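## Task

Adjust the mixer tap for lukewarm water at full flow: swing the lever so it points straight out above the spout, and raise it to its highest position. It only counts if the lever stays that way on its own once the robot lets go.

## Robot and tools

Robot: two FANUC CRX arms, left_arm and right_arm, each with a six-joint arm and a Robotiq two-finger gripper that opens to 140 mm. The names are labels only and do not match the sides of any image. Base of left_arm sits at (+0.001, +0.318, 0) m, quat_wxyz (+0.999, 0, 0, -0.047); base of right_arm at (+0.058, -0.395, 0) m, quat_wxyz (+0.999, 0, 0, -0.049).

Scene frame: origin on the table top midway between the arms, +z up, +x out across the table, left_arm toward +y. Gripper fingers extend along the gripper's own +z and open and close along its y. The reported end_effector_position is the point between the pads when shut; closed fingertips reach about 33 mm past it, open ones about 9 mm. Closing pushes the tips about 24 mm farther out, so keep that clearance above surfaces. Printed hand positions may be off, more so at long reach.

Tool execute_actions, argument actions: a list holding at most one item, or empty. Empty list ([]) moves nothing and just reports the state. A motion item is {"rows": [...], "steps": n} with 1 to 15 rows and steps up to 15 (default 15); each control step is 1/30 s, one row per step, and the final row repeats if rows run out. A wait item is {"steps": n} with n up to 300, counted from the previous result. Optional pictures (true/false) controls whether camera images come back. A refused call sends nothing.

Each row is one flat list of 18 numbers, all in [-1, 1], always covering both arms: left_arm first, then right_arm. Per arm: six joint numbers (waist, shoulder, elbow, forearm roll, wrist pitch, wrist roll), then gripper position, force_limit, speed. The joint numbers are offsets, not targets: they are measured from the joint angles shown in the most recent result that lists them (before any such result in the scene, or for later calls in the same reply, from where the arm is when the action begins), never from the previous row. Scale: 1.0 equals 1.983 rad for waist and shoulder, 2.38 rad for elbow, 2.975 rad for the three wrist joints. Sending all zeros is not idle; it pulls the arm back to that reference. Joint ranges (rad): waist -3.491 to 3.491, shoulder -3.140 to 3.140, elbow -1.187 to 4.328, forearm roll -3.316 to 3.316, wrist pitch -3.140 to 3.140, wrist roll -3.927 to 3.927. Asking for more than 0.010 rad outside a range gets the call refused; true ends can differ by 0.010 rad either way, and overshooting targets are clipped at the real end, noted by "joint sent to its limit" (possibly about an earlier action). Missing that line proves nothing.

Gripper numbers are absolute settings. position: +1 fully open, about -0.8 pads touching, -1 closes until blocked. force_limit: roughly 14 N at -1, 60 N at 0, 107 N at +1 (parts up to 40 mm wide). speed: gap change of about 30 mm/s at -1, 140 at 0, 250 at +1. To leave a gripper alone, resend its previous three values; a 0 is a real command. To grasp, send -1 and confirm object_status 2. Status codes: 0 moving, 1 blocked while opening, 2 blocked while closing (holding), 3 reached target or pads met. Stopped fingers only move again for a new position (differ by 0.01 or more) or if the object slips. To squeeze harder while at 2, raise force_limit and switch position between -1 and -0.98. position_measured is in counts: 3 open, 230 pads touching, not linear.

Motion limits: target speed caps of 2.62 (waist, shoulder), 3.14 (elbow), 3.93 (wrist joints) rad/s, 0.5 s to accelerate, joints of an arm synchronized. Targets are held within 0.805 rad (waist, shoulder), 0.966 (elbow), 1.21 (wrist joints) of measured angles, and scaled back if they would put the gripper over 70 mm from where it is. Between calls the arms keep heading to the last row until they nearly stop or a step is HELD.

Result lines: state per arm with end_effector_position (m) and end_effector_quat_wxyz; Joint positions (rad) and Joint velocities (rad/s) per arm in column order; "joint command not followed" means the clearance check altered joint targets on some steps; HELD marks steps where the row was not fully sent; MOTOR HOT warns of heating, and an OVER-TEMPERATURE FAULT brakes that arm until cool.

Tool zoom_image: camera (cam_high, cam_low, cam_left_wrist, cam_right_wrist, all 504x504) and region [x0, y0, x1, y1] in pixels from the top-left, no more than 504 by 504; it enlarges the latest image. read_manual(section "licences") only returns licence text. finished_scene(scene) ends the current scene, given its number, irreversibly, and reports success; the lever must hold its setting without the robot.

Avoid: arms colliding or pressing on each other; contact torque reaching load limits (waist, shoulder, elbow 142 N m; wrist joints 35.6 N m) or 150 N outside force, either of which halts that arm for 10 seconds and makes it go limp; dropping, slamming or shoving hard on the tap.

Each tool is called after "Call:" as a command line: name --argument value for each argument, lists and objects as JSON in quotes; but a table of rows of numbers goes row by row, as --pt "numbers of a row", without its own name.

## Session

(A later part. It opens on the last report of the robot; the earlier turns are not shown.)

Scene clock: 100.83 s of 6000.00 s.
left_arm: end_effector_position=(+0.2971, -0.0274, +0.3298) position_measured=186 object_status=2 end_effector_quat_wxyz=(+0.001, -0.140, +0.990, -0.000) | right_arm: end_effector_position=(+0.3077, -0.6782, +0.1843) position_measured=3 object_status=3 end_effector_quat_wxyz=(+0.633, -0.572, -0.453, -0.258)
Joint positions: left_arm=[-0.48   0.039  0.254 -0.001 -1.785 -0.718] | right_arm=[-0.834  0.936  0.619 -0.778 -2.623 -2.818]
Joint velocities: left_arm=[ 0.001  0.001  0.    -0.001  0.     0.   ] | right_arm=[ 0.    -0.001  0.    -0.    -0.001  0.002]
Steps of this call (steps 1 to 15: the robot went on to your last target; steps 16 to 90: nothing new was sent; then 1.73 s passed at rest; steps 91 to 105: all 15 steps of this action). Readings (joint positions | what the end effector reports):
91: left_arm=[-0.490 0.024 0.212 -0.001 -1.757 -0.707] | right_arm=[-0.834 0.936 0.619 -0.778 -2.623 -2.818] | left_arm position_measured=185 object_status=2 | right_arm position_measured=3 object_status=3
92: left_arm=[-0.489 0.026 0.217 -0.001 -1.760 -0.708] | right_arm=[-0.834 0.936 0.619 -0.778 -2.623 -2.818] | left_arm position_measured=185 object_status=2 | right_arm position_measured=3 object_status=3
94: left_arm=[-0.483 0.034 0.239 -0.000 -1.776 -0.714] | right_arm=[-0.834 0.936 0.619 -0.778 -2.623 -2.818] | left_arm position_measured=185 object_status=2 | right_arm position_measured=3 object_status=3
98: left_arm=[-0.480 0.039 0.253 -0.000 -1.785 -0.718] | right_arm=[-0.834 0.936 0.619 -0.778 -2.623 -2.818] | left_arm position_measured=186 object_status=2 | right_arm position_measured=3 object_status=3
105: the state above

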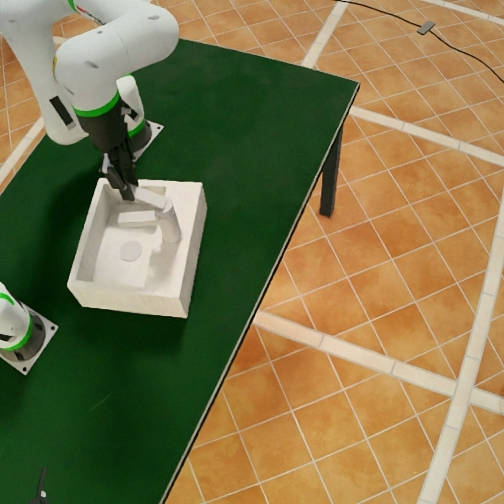

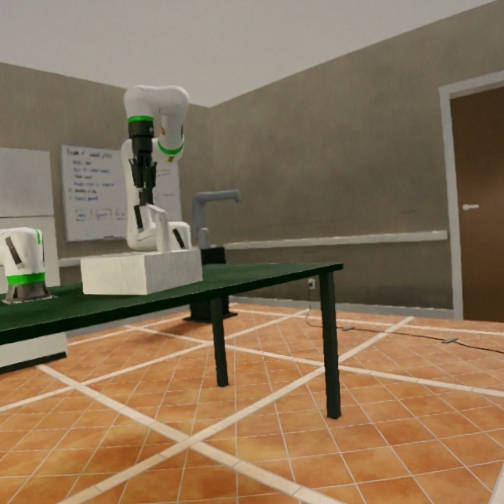

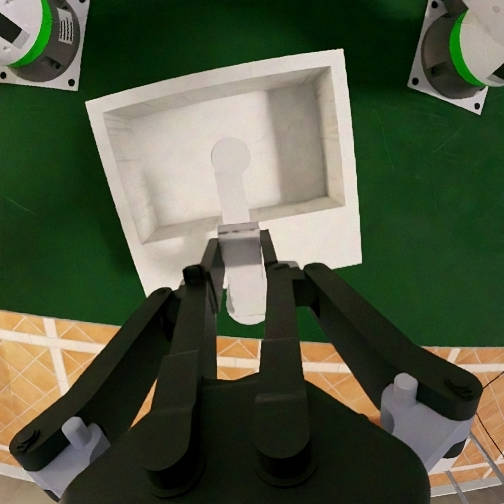

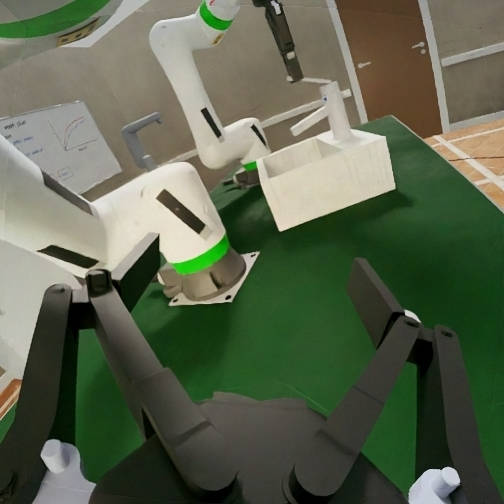

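Call:
execute_actions --actions '[{"rows":[[0,0,0,0,0,0,0,-0.6,0,0,0,0,0,0,0,1,0,0]],"steps":10}]' --pictures false

Call:
execute_actions --actions '[{"rows":[[0,0.01,0.06,0,-0.0413,0,0,-0.6,0,0,0,0,0,0,0,1,0,0]]}]'

Call:
zoom_image --camera "cam_right_wrist" --region '[250,30,390,170]'

Scene clock: 107.27 s of 6000.00 s.
left_arm: end_effector_position=(+0.2974, -0.0273, +0.3299) position_measured=129 object_status=0 end_effector_quat_wxyz=(+0.001, -0.140, +0.990, -0.000) | right_arm: end_effector_position=(+0.3077, -0.6782, +0.1843) position_measured=3 object_status=3 end_effector_quat_wxyz=(+0.633, -0.572, -0.453, -0.258)
Joint positions: left_arm=[-0.479  0.039  0.254 -0.001 -1.785 -0.718] | right_arm=[-0.834  0.936  0.619 -0.778 -2.623 -2.818]
Joint velocities: left_arm=[ 0.001 -0.002  0.     0.001 -0.002 -0.001] | right_arm=[-0.     0.001  0.    -0.    -0.001 -0.   ]
Steps of this call (steps 1 to 15: the robot went on to your last target; steps 16 to 90: nothing new was sent; then 3.10 s passed at rest; steps 91 to 100: all 10 steps of this action). Readings (joint positions | what the end effector reports):
91: left_arm=[-0.479 0.039 0.254 -0.001 -1.785 -0.718] | right_arm=[-0.834 0.936 0.619 -0.778 -2.623 -2.818] | left_arm position_measured=186 object_status=0 | right_arm position_measured=3 object_status=3
92: left_arm=[-0.479 0.039 0.255 -0.002 -1.784 -0.718] | right_arm=[-0.834 0.936 0.619 -0.778 -2.623 -2.818] | left_arm position_measured=186 object_status=0 | right_arm position_measured=3 object_status=3
94: left_arm=[-0.479 0.039 0.255 -0.002 -1.784 -0.718] | right_arm=[-0.834 0.936 0.619 -0.778 -2.623 -2.818] | left_arm position_measured=166 object_status=0 | right_arm position_measured=3 object_status=3
98: left_arm=[-0.479 0.039 0.255 -0.001 -1.784 -0.718] | right_arm=[-0.834 0.936 0.619 -0.778 -2.623 -2.818] | left_arm position_measured=136 object_status=0 | right_arm position_measured=3 object_status=3
100: the state above

Scene clock: 107.77 s of 6000.00 s.
left_arm: end_effector_position=(+0.2920, -0.0240, +0.3803) position_measured=129 object_status=3 end_effector_quat_wxyz=(+0.001, -0.140, +0.990, -0.000) | right_arm: end_effector_position=(+0.3077, -0.6782, +0.1843) position_measured=3 object_status=3 end_effector_quat_wxyz=(+0.633, -0.572, -0.453, -0.258)
Joint positions: left_arm=[-0.479  0.059  0.397 -0.001 -1.907 -0.718] | right_arm=[-0.834  0.936  0.619 -0.778 -2.623 -2.818]
Joint velocities: left_arm=[ 0.    -0.001  0.001  0.001 -0.001 -0.   ] | right_arm=[ 0.     0.001 -0.     0.     0.001  0.002]
Steps of this call (steps 1 to 15: all 15 steps of this action). Readings (joint positions | what the end effector reports):
1: left_arm=[-0.479 0.039 0.255 -0.001 -1.785 -0.718] | right_arm=[-0.834 0.936 0.619 -0.778 -2.623 -2.818] | left_arm position_measured=129 object_status=0 | right_arm position_measured=3 object_status=3
2: left_arm=[-0.479 0.040 0.259 -0.001 -1.789 -0.718] | right_arm=[-0.834 0.936 0.619 -0.778 -2.623 -2.818] | left_arm position_measured=129 object_status=0 | right_arm position_measured=3 object_status=3
4: left_arm=[-0.479 0.045 0.289 -0.001 -1.815 -0.718] | right_arm=[-0.834 0.936 0.619 -0.778 -2.623 -2.818] | left_arm position_measured=129 object_status=0 | right_arm position_measured=3 object_status=3
8: left_arm=[-0.479 0.057 0.382 -0.001 -1.894 -0.718] | right_arm=[-0.834 0.936 0.619 -0.778 -2.623 -2.818] | left_arm position_measured=129 object_status=3 | right_arm position_measured=3 object_status=3
15: the state above

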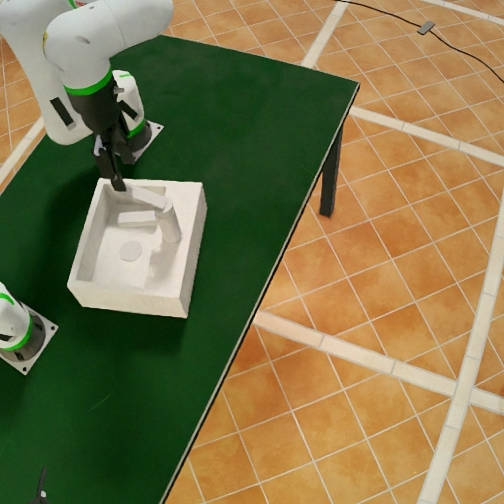

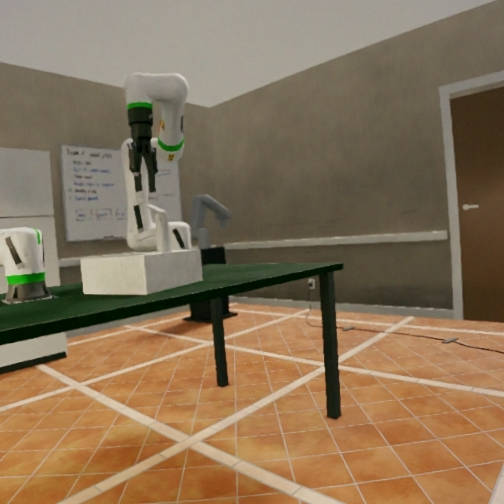

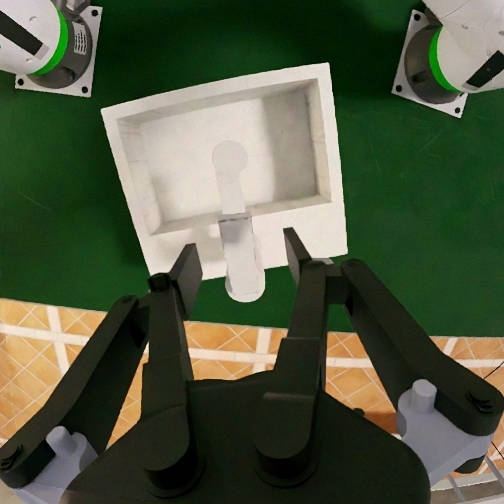

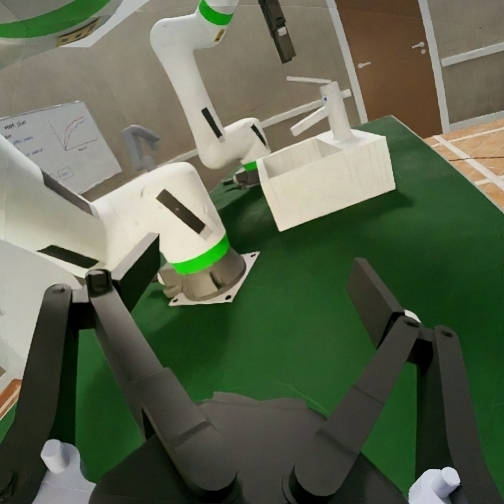

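Region (250, 30, 390, 170) of cam_right_wrist's 504x504 image, scaled by 3.600, with more detail than that image has.

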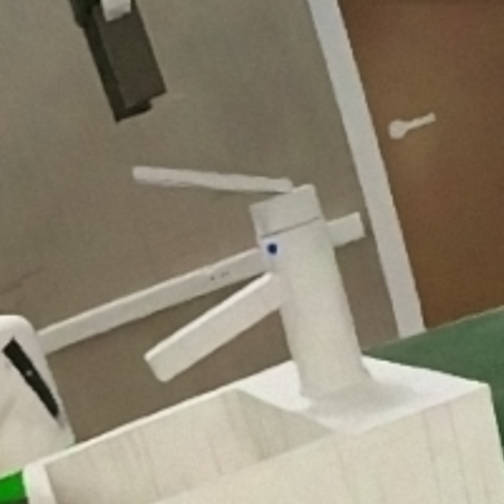

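Call:
execute_actions --actions '[{"rows":[[0,-0.0126,-0.075,0,0.0515,0,0,-0.3,0,0,0,0,0,0,0,1,0,0]]}]' --pictures false

Call:
execute_actions --actions '[{"rows":[[0,0,0,0,0,0,-1,-0.3,0,0,0,0,0,0,0,1,0,0]]}]' --pictures false

Call:
execute_actions --actions '[{"rows":[[0.0053,0.008,0.021,0,-0.0115,-0.0036,-1,-0.3,0,0,0,0,0,0,0,1,0,0]]}]'

Call:
zoom_image --camera "cam_right_wrist" --region '[250,30,390,170]'

Scene clock: 121.30 s of 6000.00 s.
left_arm: end_effector_position=(+0.2978, -0.0275, +0.3172) position_measured=129 object_status=3 end_effector_quat_wxyz=(+0.001, -0.140, +0.990, -0.000) | right_arm: end_effector_position=(+0.3077, -0.6782, +0.1843) position_measured=3 object_status=3 end_effector_quat_wxyz=(+0.633, -0.572, -0.453, -0.258)
Joint positions: left_arm=[-0.479  0.034  0.219 -0.001 -1.754 -0.718] | right_arm=[-0.834  0.936  0.619 -0.778 -2.623 -2.818]
Joint velocities: left_arm=[ 0.001 -0.001 -0.    -0.     0.001  0.   ] | right_arm=[-0.     0.     0.    -0.     0.    -0.002]
Steps of this call (steps 1 to 15: the robot went on to your last target; steps 16 to 90: nothing new was sent; then 10.03 s passed at rest; steps 91 to 105: all 15 steps of this action). Readings (joint positions | what the end effector reports):
91: left_arm=[-0.479 0.059 0.397 -0.001 -1.908 -0.718] | right_arm=[-0.834 0.936 0.619 -0.778 -2.623 -2.818] | left_arm position_measured=129 object_status=3 | right_arm position_measured=3 object_status=3
92: left_arm=[-0.479 0.058 0.393 -0.001 -1.904 -0.718] | right_arm=[-0.834 0.936 0.619 -0.778 -2.623 -2.818] | left_arm position_measured=129 object_status=3 | right_arm position_measured=3 object_status=3
94: left_arm=[-0.479 0.054 0.362 -0.001 -1.877 -0.718] | right_arm=[-0.834 0.936 0.619 -0.778 -2.623 -2.818] | left_arm position_measured=129 object_status=3 | right_arm position_measured=3 object_status=3
98: left_arm=[-0.479 0.039 0.252 -0.001 -1.783 -0.718] | right_arm=[-0.834 0.936 0.619 -0.778 -2.623 -2.818] | left_arm position_measured=129 object_status=3 | right_arm position_measured=3 object_status=3
105: the state above

Scene clock: 121.80 s of 6000.00 s.
left_arm: end_effector_position=(+0.2978, -0.0277, +0.3172) position_measured=187 object_status=2 end_effector_quat_wxyz=(+0.001, -0.140, +0.990, -0.000) | right_arm: end_effector_position=(+0.3077, -0.6782, +0.1843) position_measured=3 object_status=3 end_effector_quat_wxyz=(+0.633, -0.572, -0.453, -0.258)
Joint positions: left_arm=[-0.479  0.034  0.219 -0.001 -1.754 -0.718] | right_arm=[-0.834  0.936  0.619 -0.778 -2.623 -2.818]
Joint velocities: left_arm=[ 0.     0.    -0.001 -0.002 -0.    -0.001] | right_arm=[-0.    -0.     0.     0.     0.001  0.002]
Steps of this call (steps 1 to 15: all 15 steps of this action). Readings (joint positions | what the end effector reports):
1: left_arm=[-0.479 0.034 0.219 -0.001 -1.754 -0.718] | right_arm=[-0.834 0.936 0.619 -0.778 -2.623 -2.818] | left_arm position_measured=129 object_status=0 | right_arm position_measured=3 object_status=3
2: left_arm=[-0.479 0.034 0.219 -0.001 -1.754 -0.718] | right_arm=[-0.834 0.936 0.619 -0.778 -2.623 -2.818] | left_arm position_measured=133 object_status=0 | right_arm position_measured=3 object_status=3
4: left_arm=[-0.479 0.034 0.219 -0.001 -1.754 -0.718] | right_arm=[-0.834 0.936 0.619 -0.778 -2.623 -2.818] | left_arm position_measured=148 object_status=0 | right_arm position_measured=3 object_status=3
8: left_arm=[-0.479 0.034 0.219 -0.001 -1.754 -0.718] | right_arm=[-0.834 0.936 0.619 -0.778 -2.623 -2.818] | left_arm position_measured=179 object_status=0 | right_arm position_measured=3 object_status=3
15: the state above

Scene clock: 122.30 s of 6000.00 s.
left_arm: end_effector_position=(+0.3044, -0.0264, +0.3313) position_measured=188 object_status=2 end_effector_quat_wxyz=(+0.001, -0.140, +0.990, -0.000) | right_arm: end_effector_position=(+0.3077, -0.6782, +0.1843) position_measured=3 object_status=3 end_effector_quat_wxyz=(+0.633, -0.572, -0.453, -0.258)
Joint positions: left_arm=[-0.469  0.05   0.269 -0.001 -1.788 -0.729] | right_arm=[-0.834  0.936  0.619 -0.778 -2.623 -2.818]
Joint velocities: left_arm=[ 0.001  0.    -0.     0.001 -0.    -0.   ] | right_arm=[ 0.    -0.001 -0.    -0.    -0.001  0.   ]
Steps of this call (steps 1 to 15: all 15 steps of this action). Readings (joint positions | what the end effector reports):
1: left_arm=[-0.479 0.034 0.219 -0.001 -1.754 -0.718] | right_arm=[-0.834 0.936 0.619 -0.778 -2.623 -2.818] | left_arm position_measured=187 object_status=2 | right_arm position_measured=3 object_status=3
2: left_arm=[-0.478 0.036 0.223 -0.001 -1.758 -0.719] | right_arm=[-0.834 0.936 0.619 -0.778 -2.623 -2.818] | left_arm position_measured=187 object_status=2 | right_arm position_measured=3 object_status=3
4: left_arm=[-0.473 0.044 0.248 -0.001 -1.775 -0.724] | right_arm=[-0.834 0.936 0.619 -0.778 -2.623 -2.818] | left_arm position_measured=187 object_status=2 | right_arm position_measured=3 object_status=3
8: left_arm=[-0.469 0.049 0.268 -0.001 -1.788 -0.728] | right_arm=[-0.834 0.936 0.619 -0.778 -2.623 -2.818] | left_arm position_measured=188 object_status=2 | right_arm position_measured=3 object_status=3
15: the state above

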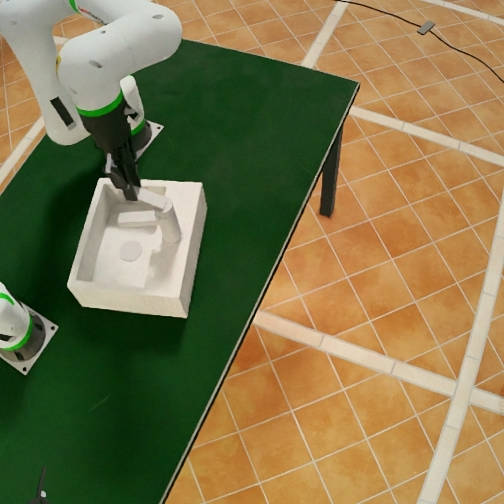

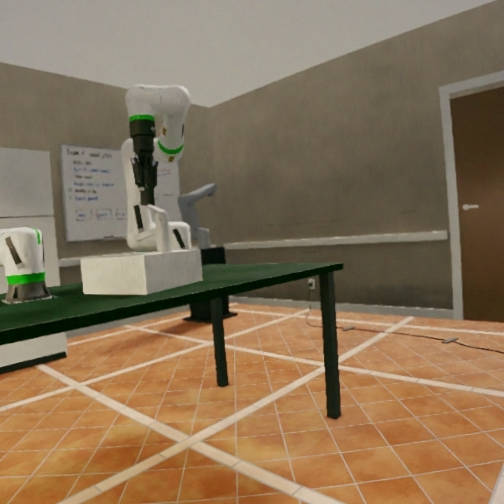

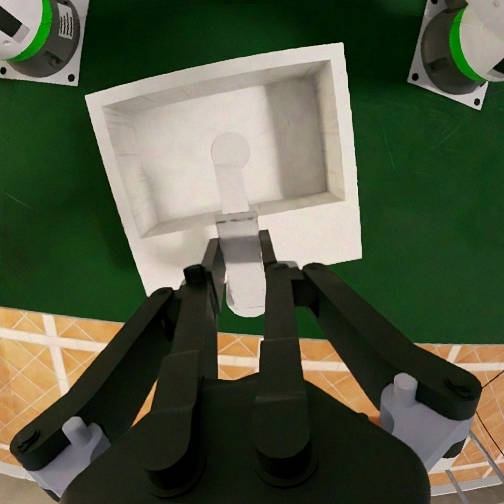

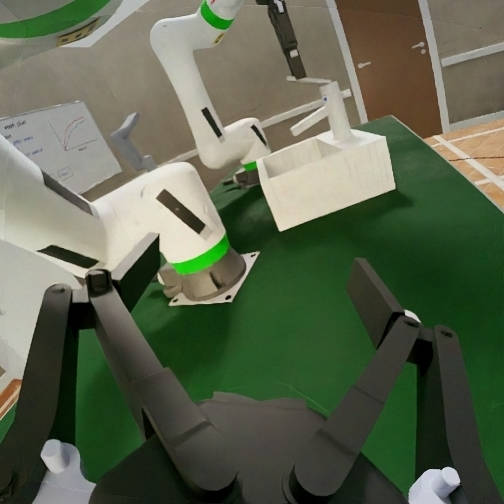

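Region (250, 30, 390, 170) of cam_right_wrist's 504x504 image, scaled by 3.600, with more detail than that image has.

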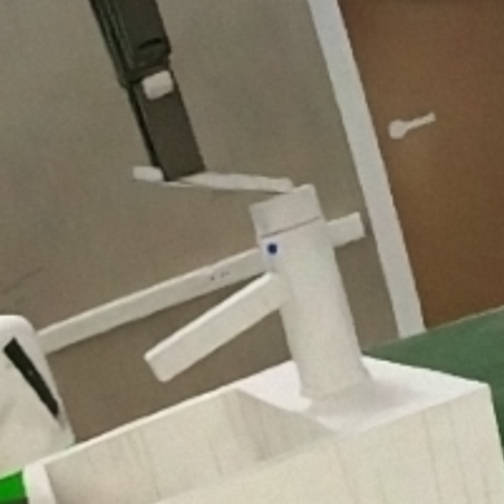

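At the stop.

Call:
execute_actions --actions '[{"rows":[[0,0,0,0,0,0,0,-0.6,0,0,0,0,0,0,0,1,0,0]],"steps":10}]' --pictures false

Call:
execute_actions --actions '[{"rows":[[0,0.01,0.06,0,-0.0413,0,0,-0.6,0,0,0,0,0,0,0,1,0,0]]}]' --pictures false

Call:
finished_scene --scene 1

Scene clock: 128.77 s of 6000.00 s.
left_arm: end_effector_position=(+0.3045, -0.0263, +0.3314) position_measured=129 object_status=0 end_effector_quat_wxyz=(+0.001, -0.140, +0.990, -0.000) | right_arm: end_effector_position=(+0.3077, -0.6782, +0.1843) position_measured=3 object_status=3 end_effector_quat_wxyz=(+0.633, -0.572, -0.453, -0.258)
Joint positions: left_arm=[-0.468  0.05   0.269 -0.001 -1.788 -0.729] | right_arm=[-0.834  0.936  0.619 -0.778 -2.623 -2.818]
Joint velocities: left_arm=[-0.001  0.001 -0.001  0.001 -0.    -0.001] | right_arm=[-0.001 -0.     0.     0.    -0.    -0.   ]
Steps of this call (steps 1 to 15: the robot went on to your last target; steps 16 to 90: nothing new was sent; then 3.13 s passed at rest; steps 91 to 100: all 10 steps of this action). Readings (joint positions | what the end effector reports):
91: left_arm=[-0.469 0.050 0.269 -0.001 -1.788 -0.729] | right_arm=[-0.834 0.936 0.619 -0.778 -2.623 -2.818] | left_arm position_measured=188 object_status=0 | right_arm position_measured=3 object_status=3
92: left_arm=[-0.468 0.050 0.269 -0.001 -1.788 -0.729] | right_arm=[-0.834 0.936 0.619 -0.778 -2.623 -2.818] | left_arm position_measured=188 object_status=0 | right_arm position_measured=3 object_status=3
94: left_arm=[-0.468 0.049 0.269 -0.001 -1.788 -0.729] | right_arm=[-0.834 0.936 0.619 -0.778 -2.623 -2.818] | left_arm position_measured=169 object_status=0 | right_arm position_measured=3 object_status=3
98: left_arm=[-0.468 0.049 0.269 -0.001 -1.788 -0.729] | right_arm=[-0.834 0.936 0.619 -0.778 -2.623 -2.818] | left_arm position_measured=138 object_status=0 | right_arm position_measured=3 object_status=3
100: the state above

Scene clock: 129.27 s of 6000.00 s.
left_arm: end_effector_position=(+0.2990, -0.0229, +0.3816) position_measured=129 object_status=3 end_effector_quat_wxyz=(+0.001, -0.140, +0.990, -0.000) | right_arm: end_effector_position=(+0.3077, -0.6782, +0.1843) position_measured=3 object_status=3 end_effector_quat_wxyz=(+0.633, -0.572, -0.453, -0.258)
Joint positions: left_arm=[-0.468  0.069  0.411 -0.001 -1.911 -0.729] | right_arm=[-0.834  0.936  0.619 -0.778 -2.623 -2.818]
Joint velocities: left_arm=[-0.    -0.     0.003 -0.    -0.001 -0.   ] | right_arm=[-0.001  0.002 -0.    -0.    -0.     0.001]
Steps of this call (steps 1 to 15: all 15 steps of this action). Readings (joint positions | what the end effector reports):
1: left_arm=[-0.468 0.050 0.269 -0.001 -1.788 -0.729] | right_arm=[-0.834 0.936 0.619 -0.778 -2.623 -2.818] | left_arm position_measured=129 object_status=0 | right_arm position_measured=3 object_status=3
2: left_arm=[-0.468 0.051 0.273 -0.001 -1.792 -0.729] | right_arm=[-0.834 0.936 0.619 -0.778 -2.623 -2.818] | left_arm position_measured=129 object_status=0 | right_arm position_measured=3 object_status=3
4: left_arm=[-0.468 0.055 0.304 -0.001 -1.819 -0.729] | right_arm=[-0.834 0.936 0.619 -0.778 -2.623 -2.818] | left_arm position_measured=129 object_status=0 | right_arm position_measured=3 object_status=3
8: left_arm=[-0.468 0.067 0.396 -0.001 -1.897 -0.729] | right_arm=[-0.834 0.936 0.619 -0.778 -2.623 -2.818] | left_arm position_measured=129 object_status=3 | right_arm position_measured=3 object_status=3
15: the state above

The scene is finished: the task was done.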